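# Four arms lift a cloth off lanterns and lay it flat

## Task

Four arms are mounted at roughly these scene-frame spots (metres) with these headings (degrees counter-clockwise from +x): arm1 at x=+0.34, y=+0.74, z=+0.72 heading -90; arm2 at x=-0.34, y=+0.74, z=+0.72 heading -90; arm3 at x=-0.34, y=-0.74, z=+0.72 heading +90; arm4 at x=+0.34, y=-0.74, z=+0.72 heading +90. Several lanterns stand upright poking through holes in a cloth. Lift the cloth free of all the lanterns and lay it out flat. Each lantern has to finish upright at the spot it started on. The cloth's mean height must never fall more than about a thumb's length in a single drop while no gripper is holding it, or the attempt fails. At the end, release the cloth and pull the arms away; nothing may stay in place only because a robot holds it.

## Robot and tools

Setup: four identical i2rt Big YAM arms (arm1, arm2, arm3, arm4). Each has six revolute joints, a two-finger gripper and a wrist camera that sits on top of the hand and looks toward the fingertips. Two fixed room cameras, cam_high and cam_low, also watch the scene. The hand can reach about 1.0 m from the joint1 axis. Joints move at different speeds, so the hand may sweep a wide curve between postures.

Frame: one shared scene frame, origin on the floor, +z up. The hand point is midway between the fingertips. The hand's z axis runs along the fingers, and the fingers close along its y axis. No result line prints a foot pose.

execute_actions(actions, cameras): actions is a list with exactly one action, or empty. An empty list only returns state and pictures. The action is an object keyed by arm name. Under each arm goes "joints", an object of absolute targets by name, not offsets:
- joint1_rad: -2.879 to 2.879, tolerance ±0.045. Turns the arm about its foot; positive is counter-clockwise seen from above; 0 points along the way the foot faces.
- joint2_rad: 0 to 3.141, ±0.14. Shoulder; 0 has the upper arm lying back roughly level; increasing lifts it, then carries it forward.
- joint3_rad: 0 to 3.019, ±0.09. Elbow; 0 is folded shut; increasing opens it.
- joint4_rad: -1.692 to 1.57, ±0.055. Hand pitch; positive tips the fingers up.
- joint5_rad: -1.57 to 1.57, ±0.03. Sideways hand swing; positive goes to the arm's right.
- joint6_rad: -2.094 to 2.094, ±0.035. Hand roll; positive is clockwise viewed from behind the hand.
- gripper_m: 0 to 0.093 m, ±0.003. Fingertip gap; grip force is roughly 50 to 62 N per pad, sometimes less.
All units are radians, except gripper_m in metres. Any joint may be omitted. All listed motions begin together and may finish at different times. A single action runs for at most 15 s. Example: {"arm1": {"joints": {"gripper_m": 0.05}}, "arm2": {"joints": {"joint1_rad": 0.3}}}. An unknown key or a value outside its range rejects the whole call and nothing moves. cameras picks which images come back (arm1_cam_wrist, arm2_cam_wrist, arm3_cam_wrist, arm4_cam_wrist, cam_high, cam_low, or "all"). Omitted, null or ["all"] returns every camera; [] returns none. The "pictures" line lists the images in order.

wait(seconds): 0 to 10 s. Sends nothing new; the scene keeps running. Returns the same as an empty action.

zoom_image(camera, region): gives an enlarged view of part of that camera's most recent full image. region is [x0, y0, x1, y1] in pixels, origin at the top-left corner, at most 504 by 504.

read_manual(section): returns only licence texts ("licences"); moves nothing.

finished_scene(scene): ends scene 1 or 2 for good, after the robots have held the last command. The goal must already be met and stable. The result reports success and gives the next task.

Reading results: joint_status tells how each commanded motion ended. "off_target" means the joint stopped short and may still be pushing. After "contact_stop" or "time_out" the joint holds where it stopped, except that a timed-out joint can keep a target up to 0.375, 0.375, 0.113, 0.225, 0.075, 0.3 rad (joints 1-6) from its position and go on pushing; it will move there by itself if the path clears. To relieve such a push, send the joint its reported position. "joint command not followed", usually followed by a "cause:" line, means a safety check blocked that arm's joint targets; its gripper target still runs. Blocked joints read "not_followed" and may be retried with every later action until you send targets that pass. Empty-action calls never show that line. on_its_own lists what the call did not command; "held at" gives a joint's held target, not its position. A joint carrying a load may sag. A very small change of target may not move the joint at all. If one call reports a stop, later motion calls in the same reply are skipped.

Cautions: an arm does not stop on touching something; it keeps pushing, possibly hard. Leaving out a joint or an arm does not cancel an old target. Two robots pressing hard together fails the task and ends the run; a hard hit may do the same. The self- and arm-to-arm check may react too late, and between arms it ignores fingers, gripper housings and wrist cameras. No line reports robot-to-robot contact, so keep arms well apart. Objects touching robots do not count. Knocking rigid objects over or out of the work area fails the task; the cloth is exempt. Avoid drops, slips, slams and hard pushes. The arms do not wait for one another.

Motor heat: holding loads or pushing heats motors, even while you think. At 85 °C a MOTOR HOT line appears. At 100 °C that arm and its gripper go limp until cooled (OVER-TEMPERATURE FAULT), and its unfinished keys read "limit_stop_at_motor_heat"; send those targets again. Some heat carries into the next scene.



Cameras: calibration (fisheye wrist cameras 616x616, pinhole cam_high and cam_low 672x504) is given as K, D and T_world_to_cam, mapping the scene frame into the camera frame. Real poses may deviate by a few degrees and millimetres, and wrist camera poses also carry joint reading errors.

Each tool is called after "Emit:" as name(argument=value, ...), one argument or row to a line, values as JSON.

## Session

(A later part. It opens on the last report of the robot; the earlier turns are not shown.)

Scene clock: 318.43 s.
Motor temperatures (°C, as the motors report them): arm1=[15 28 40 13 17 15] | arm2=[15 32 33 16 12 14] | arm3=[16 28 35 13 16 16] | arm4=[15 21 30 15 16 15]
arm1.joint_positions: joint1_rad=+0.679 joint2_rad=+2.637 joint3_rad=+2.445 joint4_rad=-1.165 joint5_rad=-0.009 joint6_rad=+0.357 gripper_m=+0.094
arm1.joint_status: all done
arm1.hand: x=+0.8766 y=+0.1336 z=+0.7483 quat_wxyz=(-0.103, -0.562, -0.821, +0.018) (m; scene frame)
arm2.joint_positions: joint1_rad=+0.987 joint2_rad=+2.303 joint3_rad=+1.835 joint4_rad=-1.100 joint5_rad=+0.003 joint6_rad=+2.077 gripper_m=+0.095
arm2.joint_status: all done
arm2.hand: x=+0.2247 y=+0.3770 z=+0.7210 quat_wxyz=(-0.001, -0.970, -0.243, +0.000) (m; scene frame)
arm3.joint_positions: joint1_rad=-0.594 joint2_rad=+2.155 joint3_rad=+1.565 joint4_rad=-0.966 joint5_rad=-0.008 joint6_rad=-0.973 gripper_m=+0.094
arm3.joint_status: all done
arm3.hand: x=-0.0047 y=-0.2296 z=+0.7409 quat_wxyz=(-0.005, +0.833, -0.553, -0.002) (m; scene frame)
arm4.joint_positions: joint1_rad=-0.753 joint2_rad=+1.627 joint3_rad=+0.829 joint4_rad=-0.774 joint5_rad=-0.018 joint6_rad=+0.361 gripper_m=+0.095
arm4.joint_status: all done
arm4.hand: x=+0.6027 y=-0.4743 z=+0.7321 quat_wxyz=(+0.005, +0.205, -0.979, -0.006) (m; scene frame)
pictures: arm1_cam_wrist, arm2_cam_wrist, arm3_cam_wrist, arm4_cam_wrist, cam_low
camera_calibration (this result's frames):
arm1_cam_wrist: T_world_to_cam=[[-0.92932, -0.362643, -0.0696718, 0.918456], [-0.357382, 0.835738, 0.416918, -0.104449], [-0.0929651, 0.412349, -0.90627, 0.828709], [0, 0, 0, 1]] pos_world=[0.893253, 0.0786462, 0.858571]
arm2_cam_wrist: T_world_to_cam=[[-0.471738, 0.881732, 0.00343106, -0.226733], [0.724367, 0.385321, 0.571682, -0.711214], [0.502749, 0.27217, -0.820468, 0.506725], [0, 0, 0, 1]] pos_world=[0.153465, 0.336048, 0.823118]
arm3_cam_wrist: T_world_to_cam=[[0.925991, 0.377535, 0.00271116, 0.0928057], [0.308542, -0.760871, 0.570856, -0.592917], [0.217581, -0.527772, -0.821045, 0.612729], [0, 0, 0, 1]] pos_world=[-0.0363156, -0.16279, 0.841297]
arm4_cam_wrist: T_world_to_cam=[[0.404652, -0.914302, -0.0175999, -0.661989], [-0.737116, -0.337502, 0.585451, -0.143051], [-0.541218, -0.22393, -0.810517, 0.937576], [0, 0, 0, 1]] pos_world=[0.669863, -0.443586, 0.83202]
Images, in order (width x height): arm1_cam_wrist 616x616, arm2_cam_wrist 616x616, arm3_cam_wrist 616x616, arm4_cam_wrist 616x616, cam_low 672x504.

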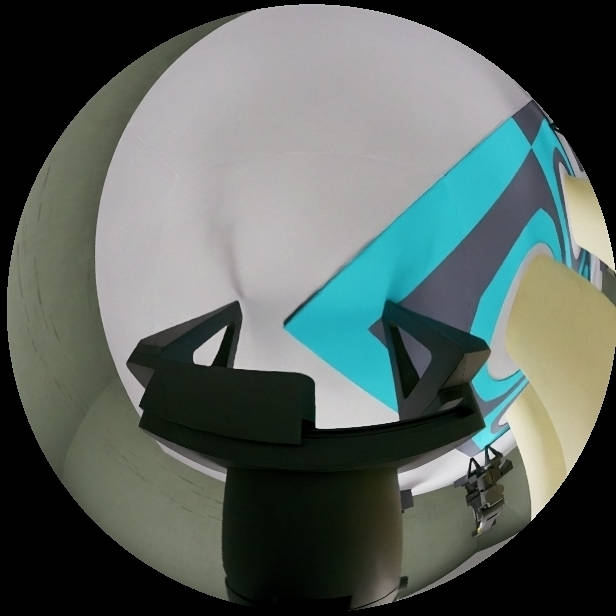

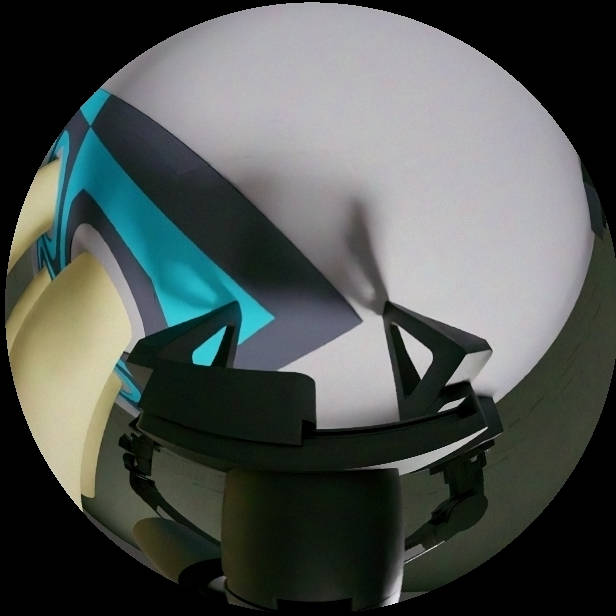

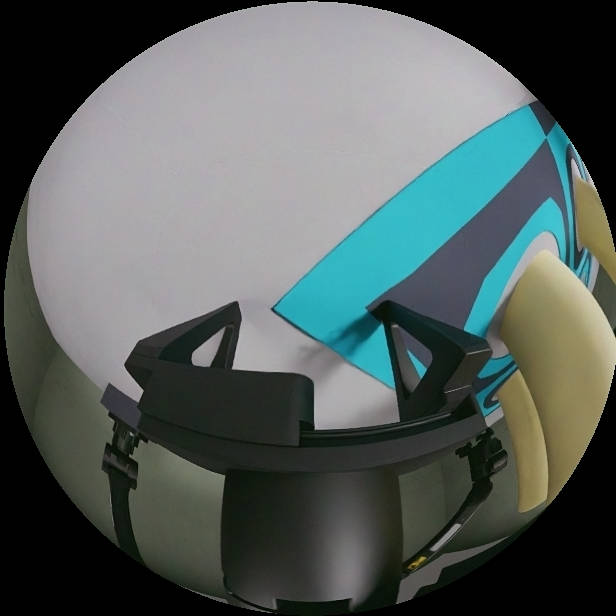

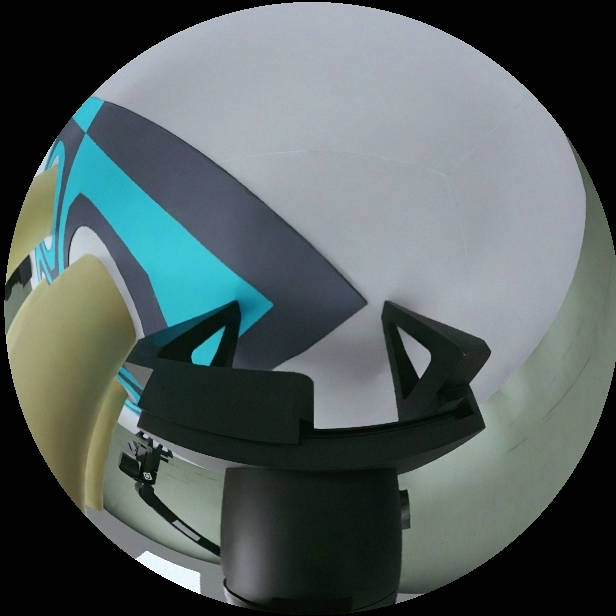

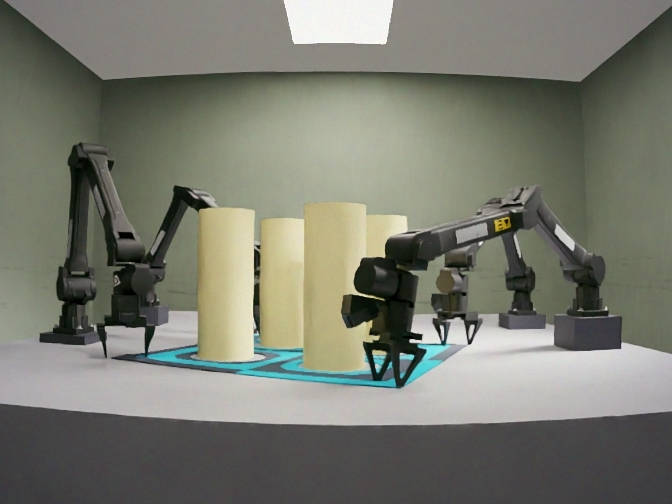

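Emit:
execute_actions(
  actions=[
    {"arm1": {"joints": {"joint2_rad": 2.595, "joint4_rad": -1.2, "joint5_rad": 0.07}}, "arm2": {"joints": {"gripper_m": 0.0}}, "arm3": {"joints": {"gripper_m": 0.0}}, "arm4": {"joints": {"gripper_m": 0.0}}},
  ],
  cameras=["arm1_cam_wrist", "arm2_cam_wrist", "arm3_cam_wrist", "arm4_cam_wrist", "cam_low"],
)

Scene clock: 354.87 s.
Motor temperatures (°C, as the motors report them): arm1=[15 28 36 13 17 15] | arm2=[15 31 32 16 12 14] | arm3=[16 27 34 13 16 16] | arm4=[15 20 28 15 16 15]
arm1.joint_positions: joint1_rad=+0.678 joint2_rad=+2.622 joint3_rad=+2.445 joint4_rad=-1.185 joint5_rad=+0.067 joint6_rad=+0.358 gripper_m=+0.094
arm1.joint_status: all done
arm1.hand: x=+0.8652 y=+0.1263 z=+0.7593 quat_wxyz=(-0.091, -0.565, -0.818, +0.054) (m; scene frame)
arm2.joint_positions: joint1_rad=+0.981 joint2_rad=+2.303 joint3_rad=+1.835 joint4_rad=-1.094 joint5_rad=+0.007 joint6_rad=+2.077 gripper_m=+0.003
arm2.joint_status: all done
arm2.hand: x=+0.2234 y=+0.3724 z=+0.7210 quat_wxyz=(-0.004, -0.971, -0.240, -0.001) (m; scene frame)
arm3.joint_positions: joint1_rad=-0.594 joint2_rad=+2.155 joint3_rad=+1.565 joint4_rad=-0.960 joint5_rad=-0.006 joint6_rad=-0.973 gripper_m=+0.002
arm3.joint_status: all done
arm3.hand: x=-0.0036 y=-0.2284 z=+0.7409 quat_wxyz=(-0.008, +0.833, -0.553, -0.001) (m; scene frame)
arm4.joint_positions: joint1_rad=-0.736 joint2_rad=+1.627 joint3_rad=+0.829 joint4_rad=-0.773 joint5_rad=-0.029 joint6_rad=+0.362 gripper_m=+0.005
arm4.joint_status: gripper_m off_target (ended at +0.005, target +0.000)
arm4.hand: x=+0.5969 y=-0.4684 z=+0.7321 quat_wxyz=(+0.008, +0.213, -0.977, -0.010) (m; scene frame)
pictures: arm1_cam_wrist, arm2_cam_wrist, arm3_cam_wrist, arm4_cam_wrist, cam_low
camera_calibration (this result's frames):
arm1_cam_wrist: T_world_to_cam=[[-0.937241, -0.34868, 0.00152564, 0.856962], [-0.319226, 0.859813, 0.398518, -0.129092], [-0.140267, 0.37302, -0.917159, 0.894811], [0, 0, 0, 1]] pos_world=[0.887482, 0.0760181, 0.870823]
arm2_cam_wrist: T_world_to_cam=[[-0.466659, 0.88443, -0.00360217, -0.220387], [0.725157, 0.384946, 0.570933, -0.708004], [0.506337, 0.263819, -0.820989, 0.51131], [0, 0, 0, 1]] pos_world=[0.151673, 0.332566, 0.823209]
arm3_cam_wrist: T_world_to_cam=[[0.92596, 0.377516, 0.00890496, 0.0867539], [0.305808, -0.763496, 0.56882, -0.591454], [0.221537, -0.523981, -0.822414, 0.615032], [0, 0, 0, 1]] pos_world=[-0.0357118, -0.162058, 0.841469]
arm4_cam_wrist: T_world_to_cam=[[0.419069, -0.907542, -0.0273674, -0.652569], [-0.727444, -0.353639, 0.588018, -0.160565], [-0.543329, -0.226512, -0.808385, 0.934258], [0, 0, 0, 1]] pos_world=[0.664279, -0.437395, 0.831796]
Images, in order (width x height): arm1_cam_wrist 616x616, arm2_cam_wrist 616x616, arm3_cam_wrist 616x616, arm4_cam_wrist 616x616, cam_low 672x504.

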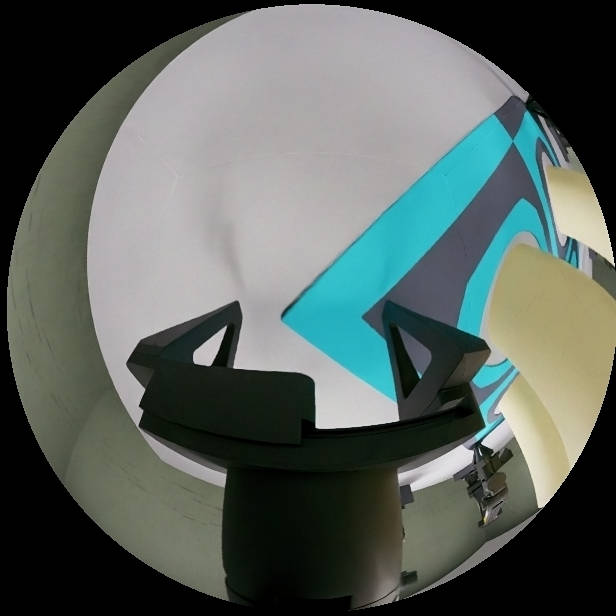

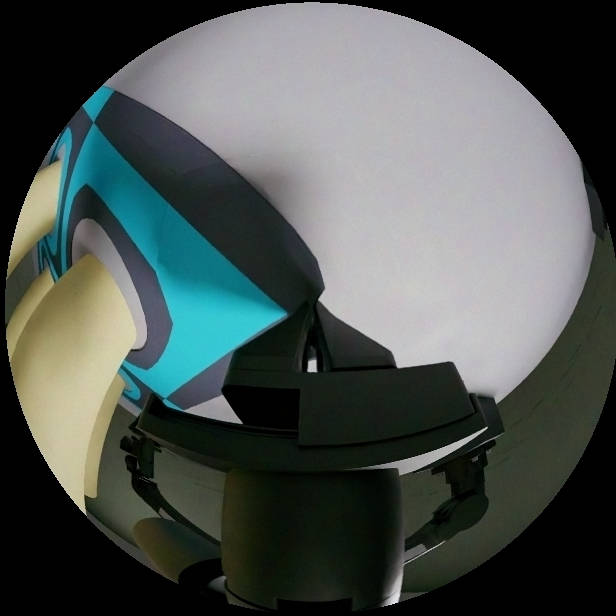

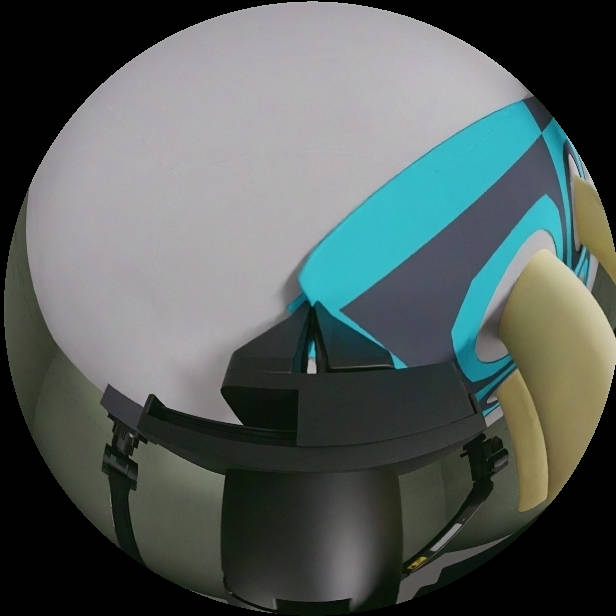

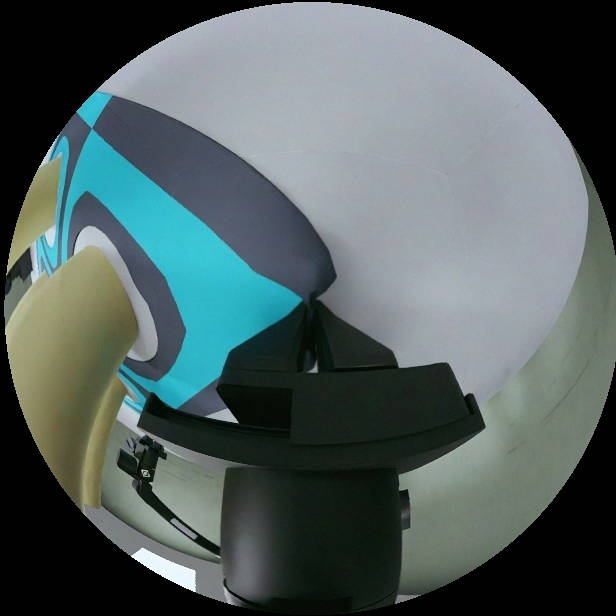

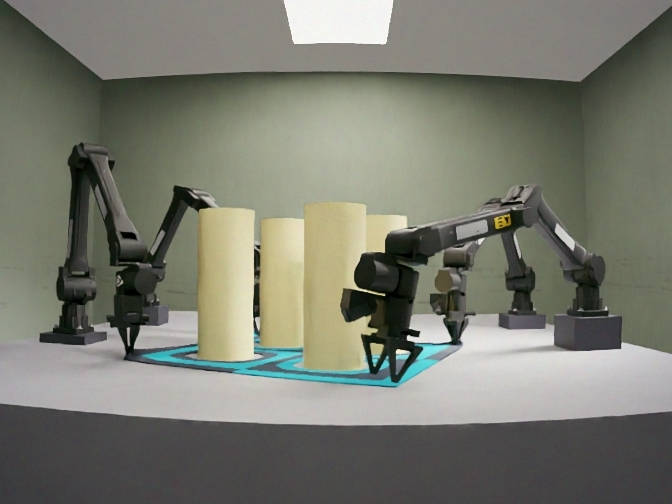

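Emit:
zoom_image(
  camera="arm1_cam_wrist",
  region=[230, 260, 400, 380],
)

Emit:
zoom_image(
  camera="arm3_cam_wrist",
  region=[240, 240, 400, 380],
)

Emit:
zoom_image(
  camera="arm4_cam_wrist",
  region=[230, 240, 390, 380],
)

Emit:
zoom_image(
  camera="arm2_cam_wrist",
  region=[230, 240, 390, 380],
)

Region (230, 260, 400, 380) of arm1_cam_wrist's 616x616 image, scaled by 2.965, with more detail than that image has; it fills the top 356 rows of this view, and the rest is white.

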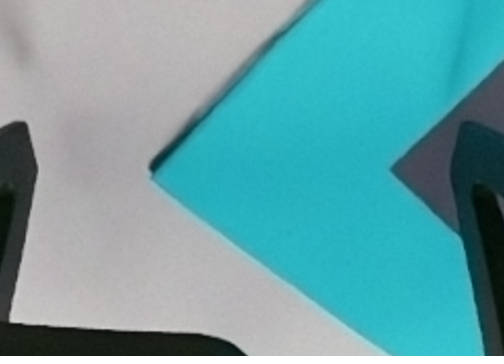

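Region (240, 240, 400, 380) of arm3_cam_wrist's 616x616 image, scaled by 3.150, with more detail than that image has; it fills the top 441 rows of this view, and the rest is white.

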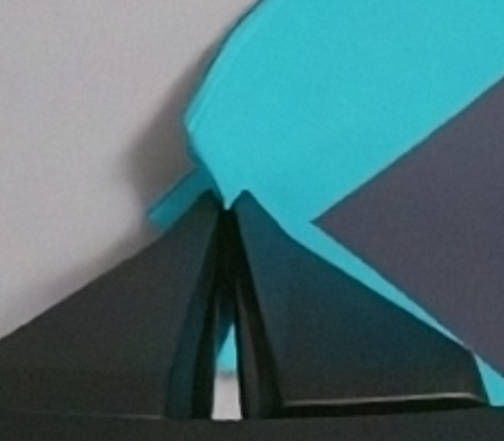

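Region (230, 240, 390, 380) of arm4_cam_wrist's 616x616 image, scaled by 3.150, with more detail than that image has; it fills the top 441 rows of this view, and the rest is white.

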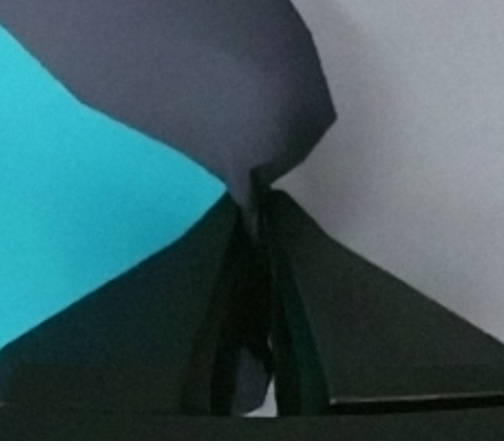

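Region (230, 240, 390, 380) of arm2_cam_wrist's 616x616 image, scaled by 3.150, with more detail than that image has; it fills the top 441 rows of this view, and the rest is white.

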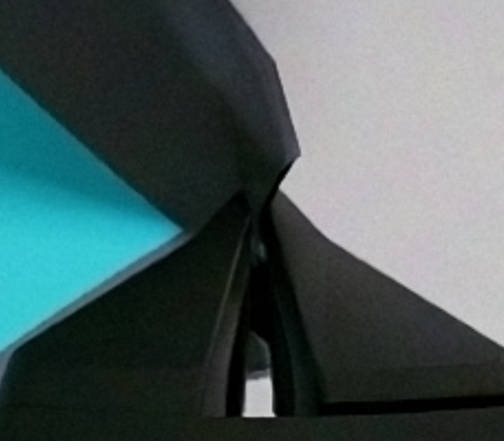

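Emit:
execute_actions(
  actions=[
    {"arm1": {"joints": {"joint2_rad": 2.7, "joint4_rad": -1.225}}},
  ],
  cameras=["arm1_cam_wrist", "cam_low"],
)

Scene clock: 378.40 s.
Motor temperatures (°C, as the motors report them): arm1=[15 31 36 13 17 15] | arm2=[15 31 32 16 12 14] | arm3=[16 27 34 13 16 16] | arm4=[15 20 28 15 17 15]
arm1.joint_positions: joint1_rad=+0.677 joint2_rad=+2.641 joint3_rad=+2.449 joint4_rad=-1.208 joint5_rad=+0.070 joint6_rad=+0.360 gripper_m=+0.094
arm1.joint_status: all done
arm1.hand: x=+0.8584 y=+0.1313 z=+0.7445 quat_wxyz=(-0.072, -0.567, -0.819, +0.051) (m; scene frame)
arm2.joint_positions: joint1_rad=+0.981 joint2_rad=+2.303 joint3_rad=+1.835 joint4_rad=-1.094 joint5_rad=+0.007 joint6_rad=+2.077 gripper_m=+0.003
arm2.joint_status: not commanded
arm2.hand: x=+0.2234 y=+0.3724 z=+0.7210 quat_wxyz=(-0.004, -0.971, -0.240, -0.001) (m; scene frame)
arm3.joint_positions: joint1_rad=-0.594 joint2_rad=+2.155 joint3_rad=+1.565 joint4_rad=-0.960 joint5_rad=-0.006 joint6_rad=-0.973 gripper_m=+0.002
arm3.joint_status: not commanded
arm3.hand: x=-0.0036 y=-0.2284 z=+0.7409 quat_wxyz=(-0.008, +0.833, -0.553, -0.001) (m; scene frame)
arm4.joint_positions: joint1_rad=-0.736 joint2_rad=+1.627 joint3_rad=+0.829 joint4_rad=-0.773 joint5_rad=-0.029 joint6_rad=+0.362 gripper_m=+0.005
arm4.joint_status: not commanded
arm4.hand: x=+0.5969 y=-0.4684 z=+0.7321 quat_wxyz=(+0.008, +0.213, -0.977, -0.010) (m; scene frame)
pictures: arm1_cam_wrist, cam_low
camera_calibration (this result's frames):
arm1_cam_wrist: T_world_to_cam=[[-0.938398, -0.345058, 0.0185204, 0.840247], [-0.303974, 0.849782, 0.430662, -0.165393], [-0.164342, 0.398503, -0.902323, 0.884659], [0, 0, 0, 1]] pos_world=[0.883598, 0.0779429, 0.853915]
Images, in order (width x height): arm1_cam_wrist 616x616, cam_low 672x504.

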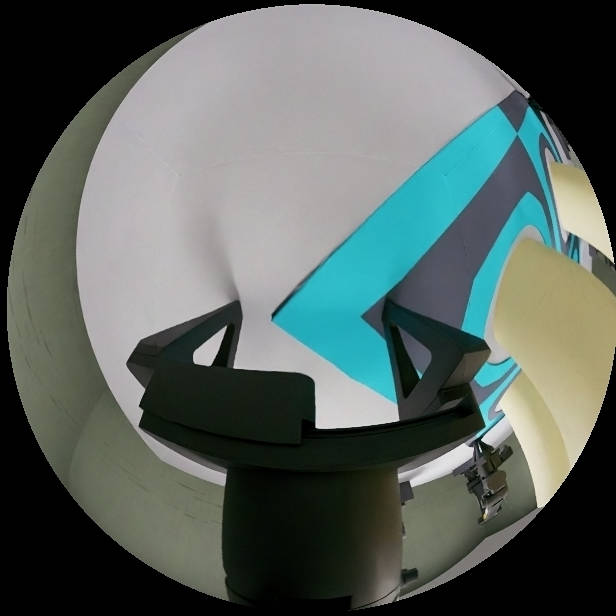

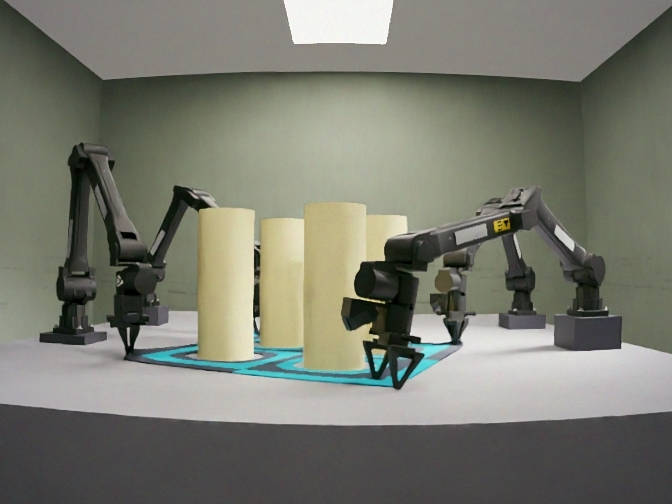

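Emit:
execute_actions(
  actions=[
    {"arm1": {"joints": {"gripper_m": 0.0}}},
  ],
  cameras=["arm1_cam_wrist", "cam_high", "cam_low"],
)

Scene clock: 382.53 s.
Motor temperatures (°C, as the motors report them): arm1=[15 30 36 13 17 15] | arm2=[15 31 32 16 12 14] | arm3=[16 27 34 13 16 16] | arm4=[15 20 28 15 17 15]
arm1.joint_positions: joint1_rad=+0.657 joint2_rad=+2.641 joint3_rad=+2.449 joint4_rad=-1.213 joint5_rad=+0.080 joint6_rad=+0.360 gripper_m=+0.003
arm1.joint_status: all done
arm1.hand: x=+0.8441 y=+0.1210 z=+0.7443 quat_wxyz=(-0.067, -0.576, -0.813, +0.055) (m; scene frame)
arm2.joint_positions: joint1_rad=+0.981 joint2_rad=+2.303 joint3_rad=+1.835 joint4_rad=-1.094 joint5_rad=+0.007 joint6_rad=+2.077 gripper_m=+0.003
arm2.joint_status: not commanded
arm2.hand: x=+0.2234 y=+0.3724 z=+0.7210 quat_wxyz=(-0.004, -0.971, -0.240, -0.001) (m; scene frame)
arm3.joint_positions: joint1_rad=-0.594 joint2_rad=+2.155 joint3_rad=+1.565 joint4_rad=-0.960 joint5_rad=-0.006 joint6_rad=-0.973 gripper_m=+0.002
arm3.joint_status: not commanded
arm3.hand: x=-0.0036 y=-0.2284 z=+0.7409 quat_wxyz=(-0.008, +0.833, -0.553, -0.001) (m; scene frame)
arm4.joint_positions: joint1_rad=-0.736 joint2_rad=+1.627 joint3_rad=+0.829 joint4_rad=-0.773 joint5_rad=-0.029 joint6_rad=+0.362 gripper_m=+0.005
arm4.joint_status: not commanded
arm4.hand: x=+0.5969 y=-0.4684 z=+0.7321 quat_wxyz=(+0.008, +0.213, -0.977, -0.010) (m; scene frame)
pictures: arm1_cam_wrist, cam_high, cam_low
camera_calibration (this result's frames):
arm1_cam_wrist: T_world_to_cam=[[-0.945286, -0.324915, 0.0293985, 0.818566], [-0.281113, 0.856941, 0.432004, -0.182042], [-0.165557, 0.400103, -0.901393, 0.886389], [0, 0, 0, 1]] pos_world=[0.869353, 0.0673171, 0.853563]
Images, in order (width x height): arm1_cam_wrist 616x616, cam_high 672x504, cam_low 672x504.

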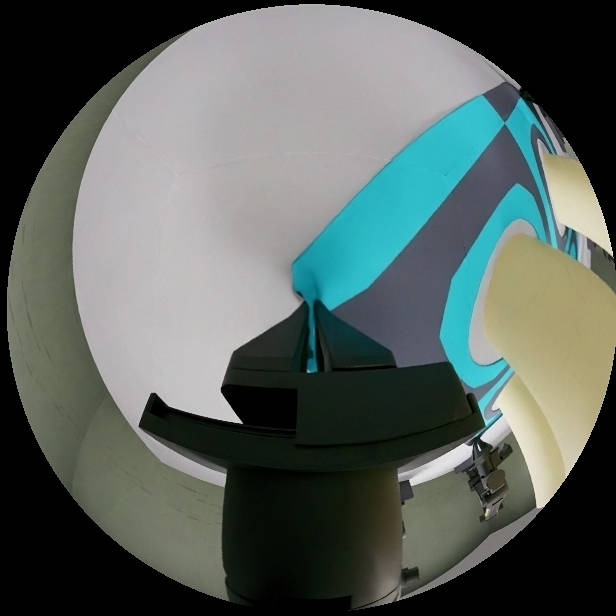

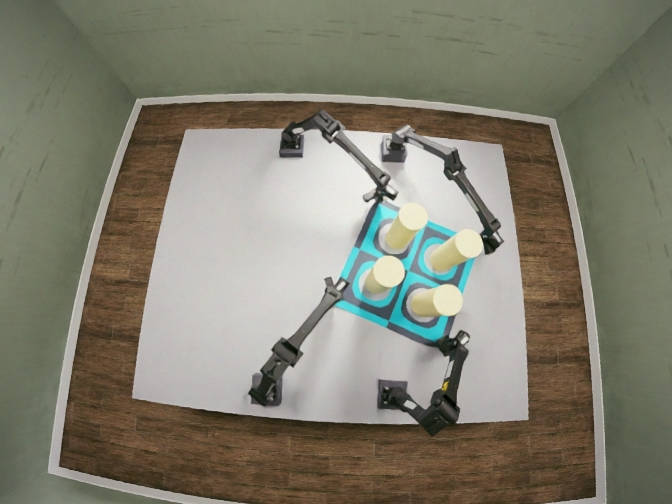

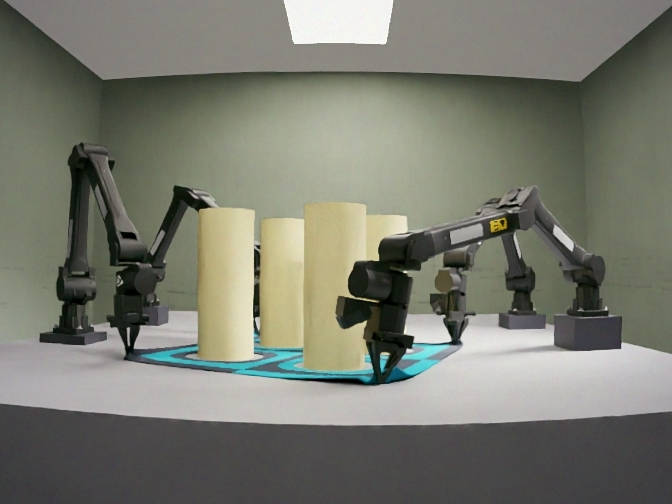

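Emit:
execute_actions(
  actions=[
    {"arm1": {"joints": {"joint2_rad": 2.536, "joint4_rad": -1.284}}, "arm2": {"joints": {"joint2_rad": 2.19, "joint4_rad": -1.17}}, "arm3": {"joints": {"joint2_rad": 2.042, "joint4_rad": -1.04}}, "arm4": {"joints": {"joint2_rad": 1.5, "joint3_rad": 0.903, "joint4_rad": -0.952}}},
  ],
  cameras=["arm1_cam_wrist", "arm3_cam_wrist", "cam_high", "cam_low"],
)

Scene clock: 503.87 s.
Motor temperatures (°C, as the motors report them): arm1=[15 29 36 13 17 15] | arm2=[15 31 32 16 12 14] | arm3=[16 28 34 13 17 16] | arm4=[15 20 27 15 19 14]
arm1.joint_positions: joint1_rad=+0.656 joint2_rad=+2.546 joint3_rad=+2.449 joint4_rad=-1.272 joint5_rad=+0.080 joint6_rad=+0.360 gripper_m=+0.003
arm1.joint_status: all done
arm1.hand: x=+0.8440 y=+0.1191 z=+0.8161 quat_wxyz=(-0.085, -0.576, -0.811, +0.060) (m; scene frame)
arm2.joint_positions: joint1_rad=+0.973 joint2_rad=+2.180 joint3_rad=+1.835 joint4_rad=-1.145 joint5_rad=+0.008 joint6_rad=+2.077 gripper_m=+0.003
arm2.joint_status: all done
arm2.hand: x=+0.2246 y=+0.3651 z=+0.8005 quat_wxyz=(-0.031, -0.971, -0.236, -0.025) (m; scene frame)
arm3.joint_positions: joint1_rad=-0.594 joint2_rad=+2.015 joint3_rad=+1.565 joint4_rad=-1.014 joint5_rad=-0.005 joint6_rad=-0.973 gripper_m=+0.002
arm3.joint_status: all done
arm3.hand: x=-0.0001 y=-0.2227 z=+0.8231 quat_wxyz=(-0.051, +0.832, -0.553, -0.001) (m; scene frame)
arm4.joint_positions: joint1_rad=-0.735 joint2_rad=+1.492 joint3_rad=+0.877 joint4_rad=-0.937 joint5_rad=-0.029 joint6_rad=+0.363 gripper_m=+0.005
arm4.joint_status: all done
arm4.hand: x=+0.5959 y=-0.4684 z=+0.7939 quat_wxyz=(+0.000, +0.214, -0.977, -0.016) (m; scene frame)
pictures: arm1_cam_wrist, arm3_cam_wrist, cam_high, cam_low
camera_calibration (this result's frames):
arm1_cam_wrist: T_world_to_cam=[[-0.946273, -0.322981, 0.0158601, 0.827342], [-0.289912, 0.86907, 0.400835, -0.180063], [-0.143246, 0.374701, -0.916013, 0.948034], [0, 0, 0, 1]] pos_world=[0.86649, 0.0684739, 0.927465]
arm3_cam_wrist: T_world_to_cam=[[0.923694, 0.374577, 0.0805038, 0.0210424], [0.2797, -0.802876, 0.526459, -0.608865], [0.261834, -0.46377, -0.846381, 0.718013], [0, 0, 0, 1]] pos_world=[-0.0371378, -0.163731, 0.926561]
Images, in order (width x height): arm1_cam_wrist 616x616, arm3_cam_wrist 616x616, cam_high 672x504, cam_low 672x504.

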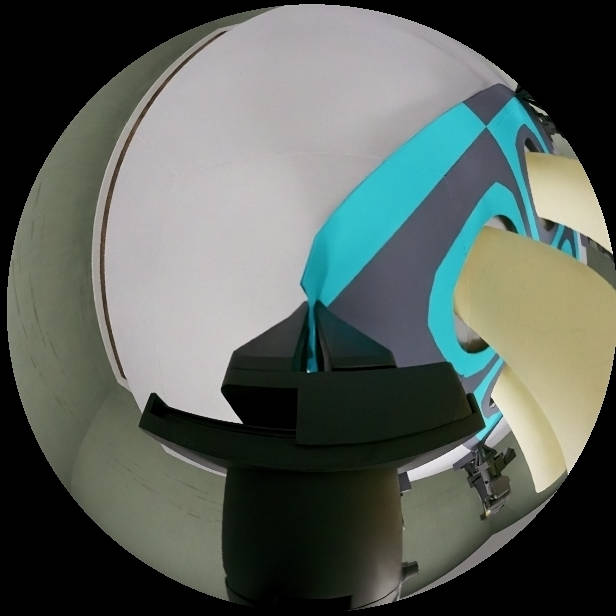

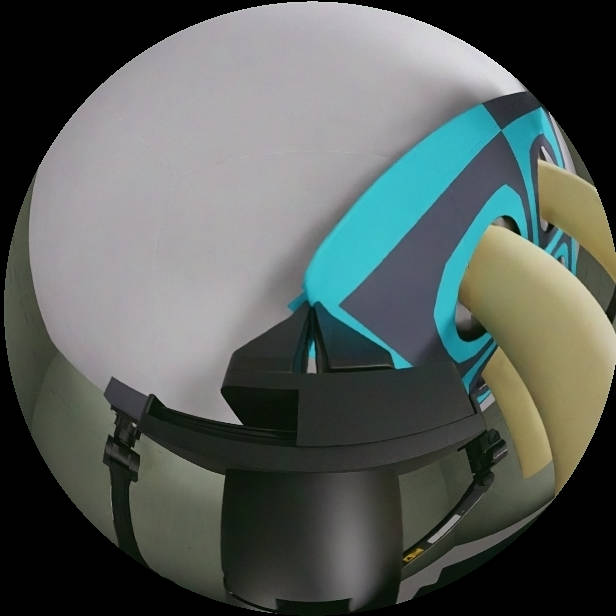

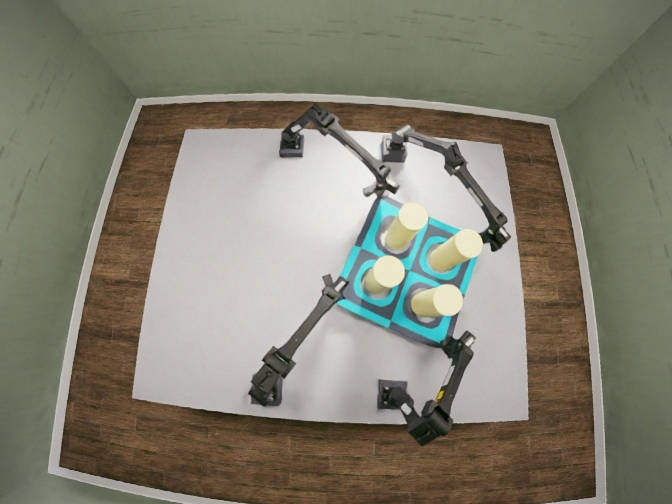

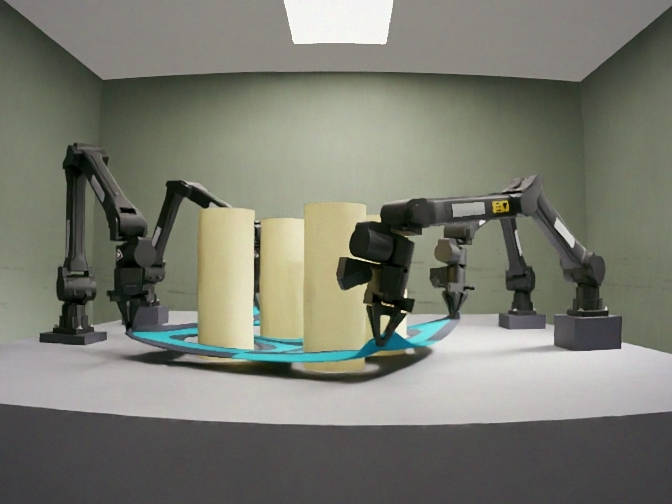

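Emit:
execute_actions(
  actions=[
    {"arm1": {"joints": {"joint1_rad": 0.678, "joint2_rad": 2.409, "joint4_rad": -1.321}}, "arm2": {"joints": {"joint1_rad": 0.99, "joint2_rad": 2.045, "joint4_rad": -1.24}}, "arm3": {"joints": {"joint1_rad": -0.578, "joint2_rad": 1.88, "joint4_rad": -1.115}}, "arm4": {"joints": {"joint1_rad": -0.757, "joint2_rad": 1.34, "joint3_rad": 1.057, "joint4_rad": -1.233}}},
  ],
  cameras=["arm1_cam_wrist", "arm3_cam_wrist", "cam_high", "cam_low"],
)

Scene clock: 539.23 s.
Motor temperatures (°C, as the motors report them): arm1=[15 32 36 13 17 15] | arm2=[15 33 32 16 12 14] | arm3=[16 29 34 13 17 16] | arm4=[15 20 30 15 19 14]
arm1.joint_positions: joint1_rad=+0.656 joint2_rad=+2.402 joint3_rad=+2.449 joint4_rad=-1.315 joint5_rad=+0.082 joint6_rad=+0.360 gripper_m=+0.003
arm1.joint_status: all done
arm1.hand: x=+0.8432 y=+0.1184 z=+0.9260 quat_wxyz=(-0.133, -0.574, -0.805, +0.073) (m; scene frame)
arm2.joint_positions: joint1_rad=+0.973 joint2_rad=+2.027 joint3_rad=+1.835 joint4_rad=-1.208 joint5_rad=+0.009 joint6_rad=+2.077 gripper_m=+0.003
arm2.joint_status: all done
arm2.hand: x=+0.2186 y=+0.3687 z=+0.8979 quat_wxyz=(-0.065, -0.968, -0.235, -0.055) (m; scene frame)
arm3.joint_positions: joint1_rad=-0.594 joint2_rad=+1.854 joint3_rad=+1.562 joint4_rad=-1.086 joint5_rad=-0.002 joint6_rad=-0.973 gripper_m=+0.002
arm3.joint_status: all done
arm3.hand: x=-0.0054 y=-0.2311 z=+0.9143 quat_wxyz=(-0.094, +0.829, -0.551, +0.000) (m; scene frame)
arm4.joint_positions: joint1_rad=-0.735 joint2_rad=+1.338 joint3_rad=+1.032 joint4_rad=-1.219 joint5_rad=-0.029 joint6_rad=+0.363 gripper_m=+0.005
arm4.joint_status: all done
arm4.hand: x=+0.5955 y=-0.4683 z=+0.9008 quat_wxyz=(-0.012, +0.214, -0.977, -0.023) (m; scene frame)
pictures: arm1_cam_wrist, arm3_cam_wrist, cam_high, cam_low
camera_calibration (this result's frames):
arm1_cam_wrist: T_world_to_cam=[[-0.946507, -0.322098, -0.0194101, 0.857429], [-0.311741, 0.897226, 0.312736, -0.127086], [-0.0833166, 0.302058, -0.949642, 1.03798], [0, 0, 0, 1]] pos_world=[0.858425, 0.0766725, 1.04209]
arm3_cam_wrist: T_world_to_cam=[[0.918047, 0.366409, 0.151439, -0.0450357], [0.255109, -0.838318, 0.481811, -0.62954], [0.303494, -0.403692, -0.86309, 0.822068], [0, 0, 0, 1]] pos_world=[-0.0475467, -0.179391, 1.01966]
Images, in order (width x height): arm1_cam_wrist 616x616, arm3_cam_wrist 616x616, cam_high 672x504, cam_low 672x504.

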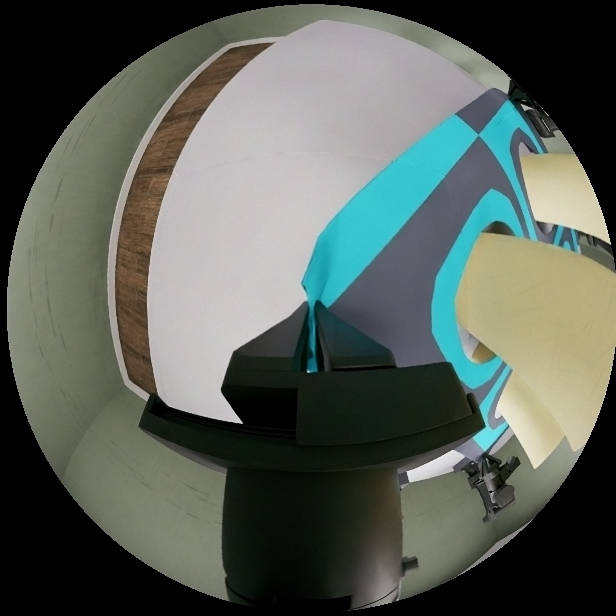

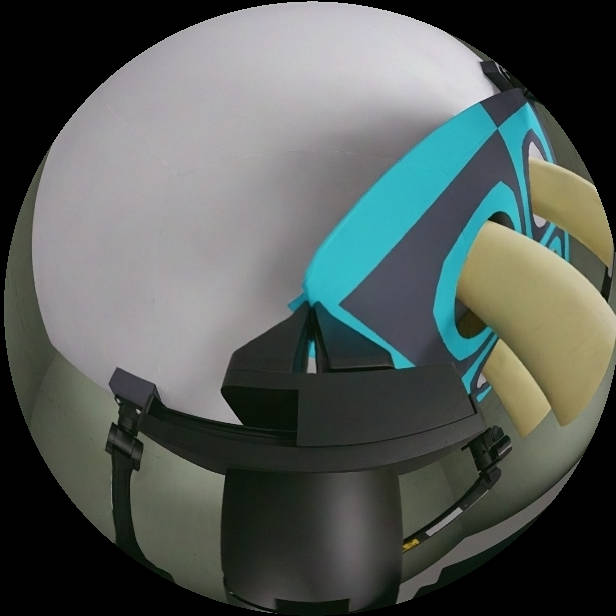

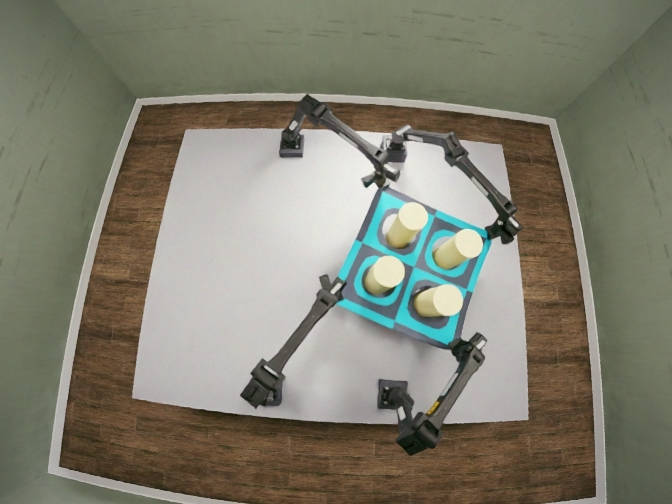

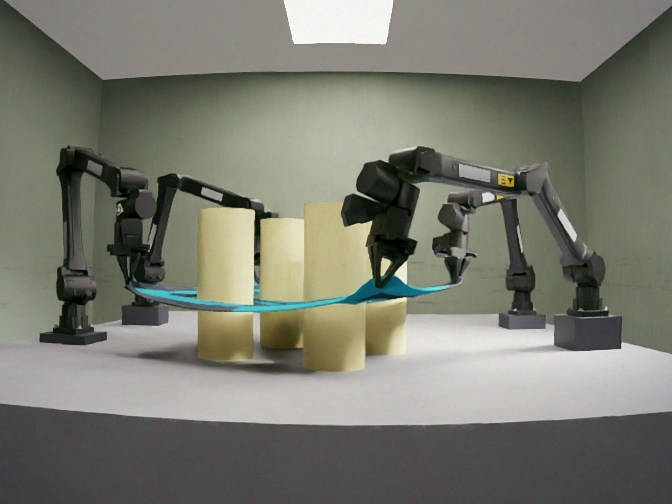

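Emit:
zoom_image(
  camera="cam_high",
  region=[320, 170, 530, 360],
)

Region (320, 170, 530, 360) of cam_high's 672x504 image, scaled by 2.400, with more detail than that image has; it fills the top 456 rows of this view, and the rest is white.

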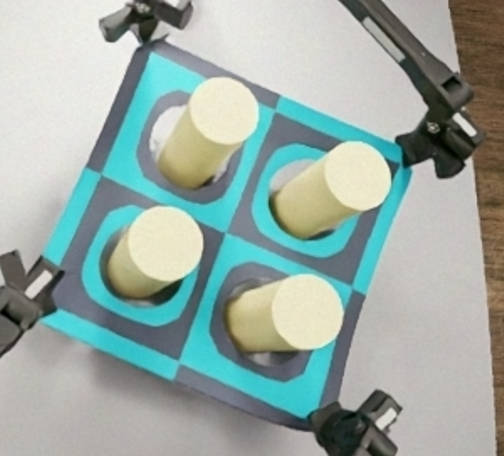

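Emit:
execute_actions(
  actions=[
    {"arm1": {"joints": {"joint2_rad": 2.285, "joint4_rad": -1.275}}, "arm2": {"joints": {"joint2_rad": 1.913, "joint3_rad": 1.912, "joint4_rad": -1.278}}, "arm3": {"joints": {"joint2_rad": 1.782, "joint3_rad": 1.738, "joint4_rad": -1.296}}, "arm4": {"joints": {"joint2_rad": 1.241, "joint3_rad": 1.261, "joint4_rad": -1.461}}},
  ],
  cameras=["arm2_cam_wrist", "cam_high", "cam_low"],
)

Scene clock: 559.03 s.
Motor temperatures (°C, as the motors report them): arm1=[15 32 36 13 17 15] | arm2=[15 32 33 16 12 14] | arm3=[16 29 36 13 17 16] | arm4=[15 20 32 15 19 14]
arm1.joint_positions: joint1_rad=+0.656 joint2_rad=+2.280 joint3_rad=+2.449 joint4_rad=-1.306 joint5_rad=+0.085 joint6_rad=+0.360 gripper_m=+0.003
arm1.joint_status: all done
arm1.hand: x=+0.8411 y=+0.1192 z=+1.0222 quat_wxyz=(-0.195, -0.570, -0.793, +0.090) (m; scene frame)
arm2.joint_positions: joint1_rad=+0.973 joint2_rad=+1.906 joint3_rad=+1.891 joint4_rad=-1.248 joint5_rad=+0.009 joint6_rad=+2.077 gripper_m=+0.003
arm2.joint_status: all done
arm2.hand: x=+0.2191 y=+0.3681 z=+0.9986 quat_wxyz=(-0.115, -0.960, -0.233, -0.101) (m; scene frame)
arm3.joint_positions: joint1_rad=-0.594 joint2_rad=+1.760 joint3_rad=+1.713 joint4_rad=-1.267 joint5_rad=-0.002 joint6_rad=-0.973 gripper_m=+0.002
arm3.joint_status: all done
arm3.hand: x=-0.0067 y=-0.2321 z=+1.0245 quat_wxyz=(-0.126, +0.826, -0.549, +0.000) (m; scene frame)
arm4.joint_positions: joint1_rad=-0.735 joint2_rad=+1.239 joint3_rad=+1.234 joint4_rad=-1.446 joint5_rad=-0.029 joint6_rad=+0.363 gripper_m=+0.005
arm4.joint_status: all done
arm4.hand: x=+0.5937 y=-0.4698 z=+1.0113 quat_wxyz=(-0.042, +0.214, -0.975, -0.043) (m; scene frame)
pictures: arm2_cam_wrist, cam_high, cam_low
camera_calibration (this result's frames):
arm2_cam_wrist: T_world_to_cam=[[-0.425769, 0.865802, -0.262881, 0.0392947], [0.574385, 0.483106, 0.660826, -0.954551], [0.699144, 0.130364, -0.702996, 0.631521], [0, 0, 0, 1]] pos_world=[0.123486, 0.3448, 1.08508]
Images, in order (width x height): arm2_cam_wrist 616x616, cam_high 672x504, cam_low 672x504.

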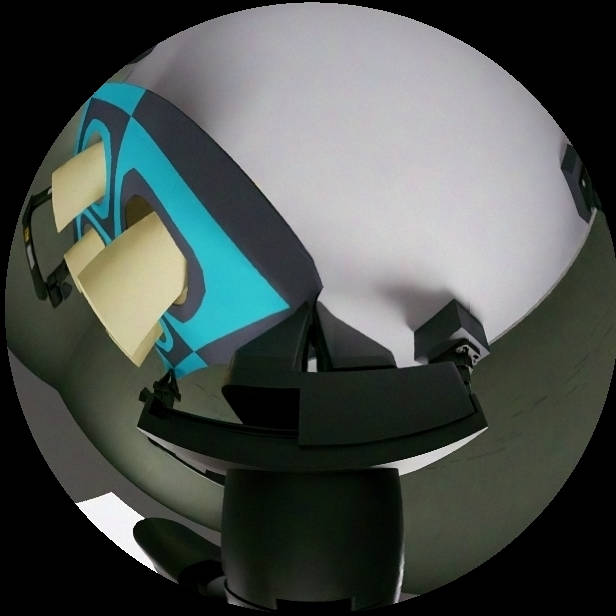

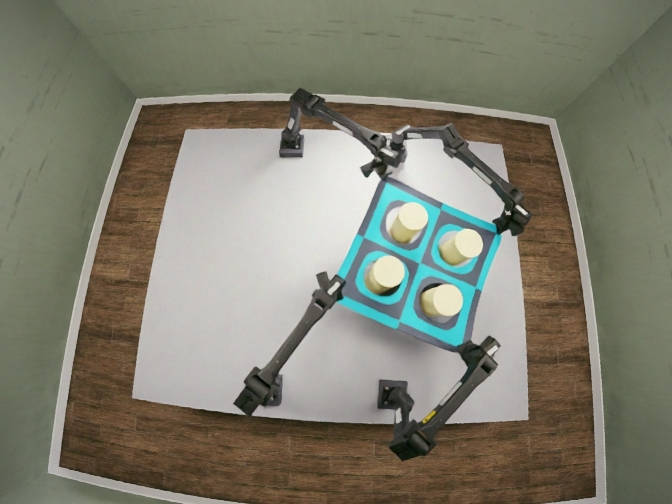

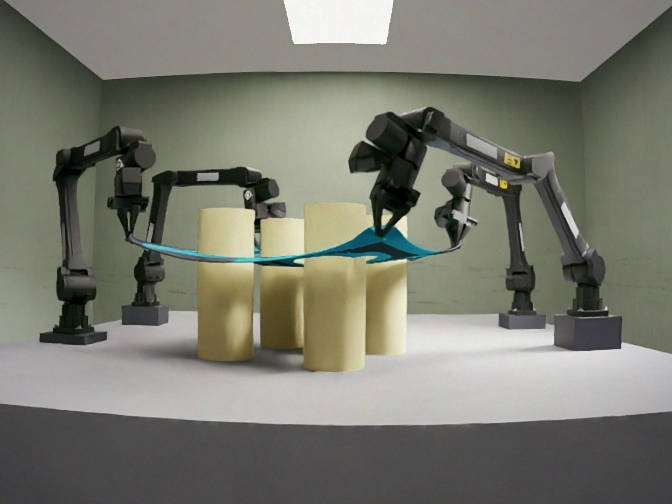

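Emit:
execute_actions(
  actions=[
    {"arm1": {"joints": {"joint2_rad": 2.158, "joint4_rad": -1.175}}, "arm2": {"joints": {"joint2_rad": 1.821, "joint3_rad": 2.035, "joint4_rad": -1.33}}, "arm3": {"joints": {"joint3_rad": 2.012, "joint4_rad": -1.528}}, "arm4": {"joints": {"joint2_rad": 1.166, "joint3_rad": 1.47, "joint4_rad": -1.565}}},
  ],
  cameras=["cam_high", "cam_low"],
)

Scene clock: 586.00 s.
Motor temperatures (°C, as the motors report them): arm1=[15 31 37 13 17 15] | arm2=[15 32 35 16 12 14] | arm3=[16 28 40 13 17 16] | arm4=[15 19 34 15 19 14]
arm1.joint_positions: joint1_rad=+0.655 joint2_rad=+2.145 joint3_rad=+2.449 joint4_rad=-1.211 joint5_rad=+0.085 joint6_rad=+0.360 gripper_m=+0.003
arm1.joint_status: all done
arm1.hand: x=+0.8412 y=+0.1174 z=+1.1396 quat_wxyz=(-0.303, -0.556, -0.765, +0.117) (m; scene frame)
arm2.joint_positions: joint1_rad=+0.974 joint2_rad=+1.825 joint3_rad=+2.009 joint4_rad=-1.298 joint5_rad=+0.008 joint6_rad=+2.077 gripper_m=+0.003
arm2.joint_status: all done
arm2.hand: x=+0.2193 y=+0.3683 z=+1.1015 quat_wxyz=(-0.168, -0.947, -0.229, -0.151) (m; scene frame)
arm3.joint_positions: joint1_rad=-0.594 joint2_rad=+1.770 joint3_rad=+1.979 joint4_rad=-1.501 joint5_rad=-0.002 joint6_rad=-0.973 gripper_m=+0.002
arm3.joint_status: all done
arm3.hand: x=-0.0063 y=-0.2308 z=+1.1216 quat_wxyz=(-0.137, +0.825, -0.548, -0.001) (m; scene frame)
arm4.joint_positions: joint1_rad=-0.735 joint2_rad=+1.165 joint3_rad=+1.438 joint4_rad=-1.553 joint5_rad=-0.029 joint6_rad=+0.363 gripper_m=+0.005
arm4.joint_status: all done
arm4.hand: x=+0.5931 y=-0.4700 z=+1.1197 quat_wxyz=(-0.114, +0.213, -0.966, -0.090) (m; scene frame)
pictures: cam_high, cam_low
Images, in order (width x height): cam_high 672x504, cam_low 672x504.

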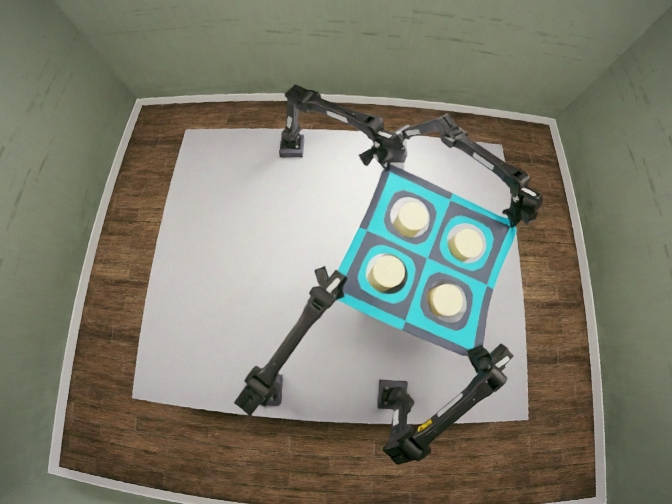

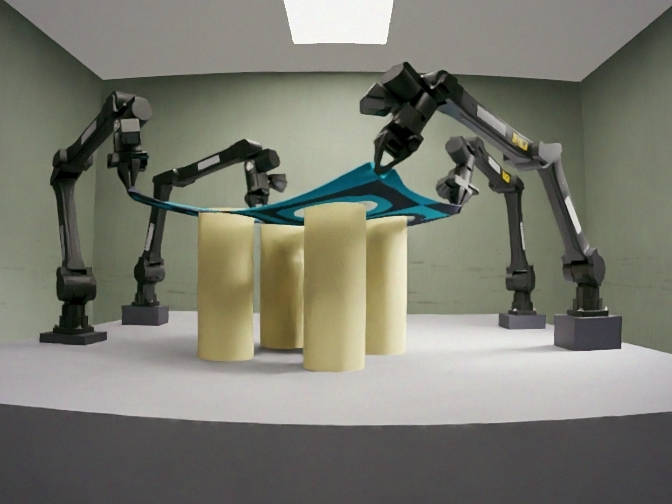

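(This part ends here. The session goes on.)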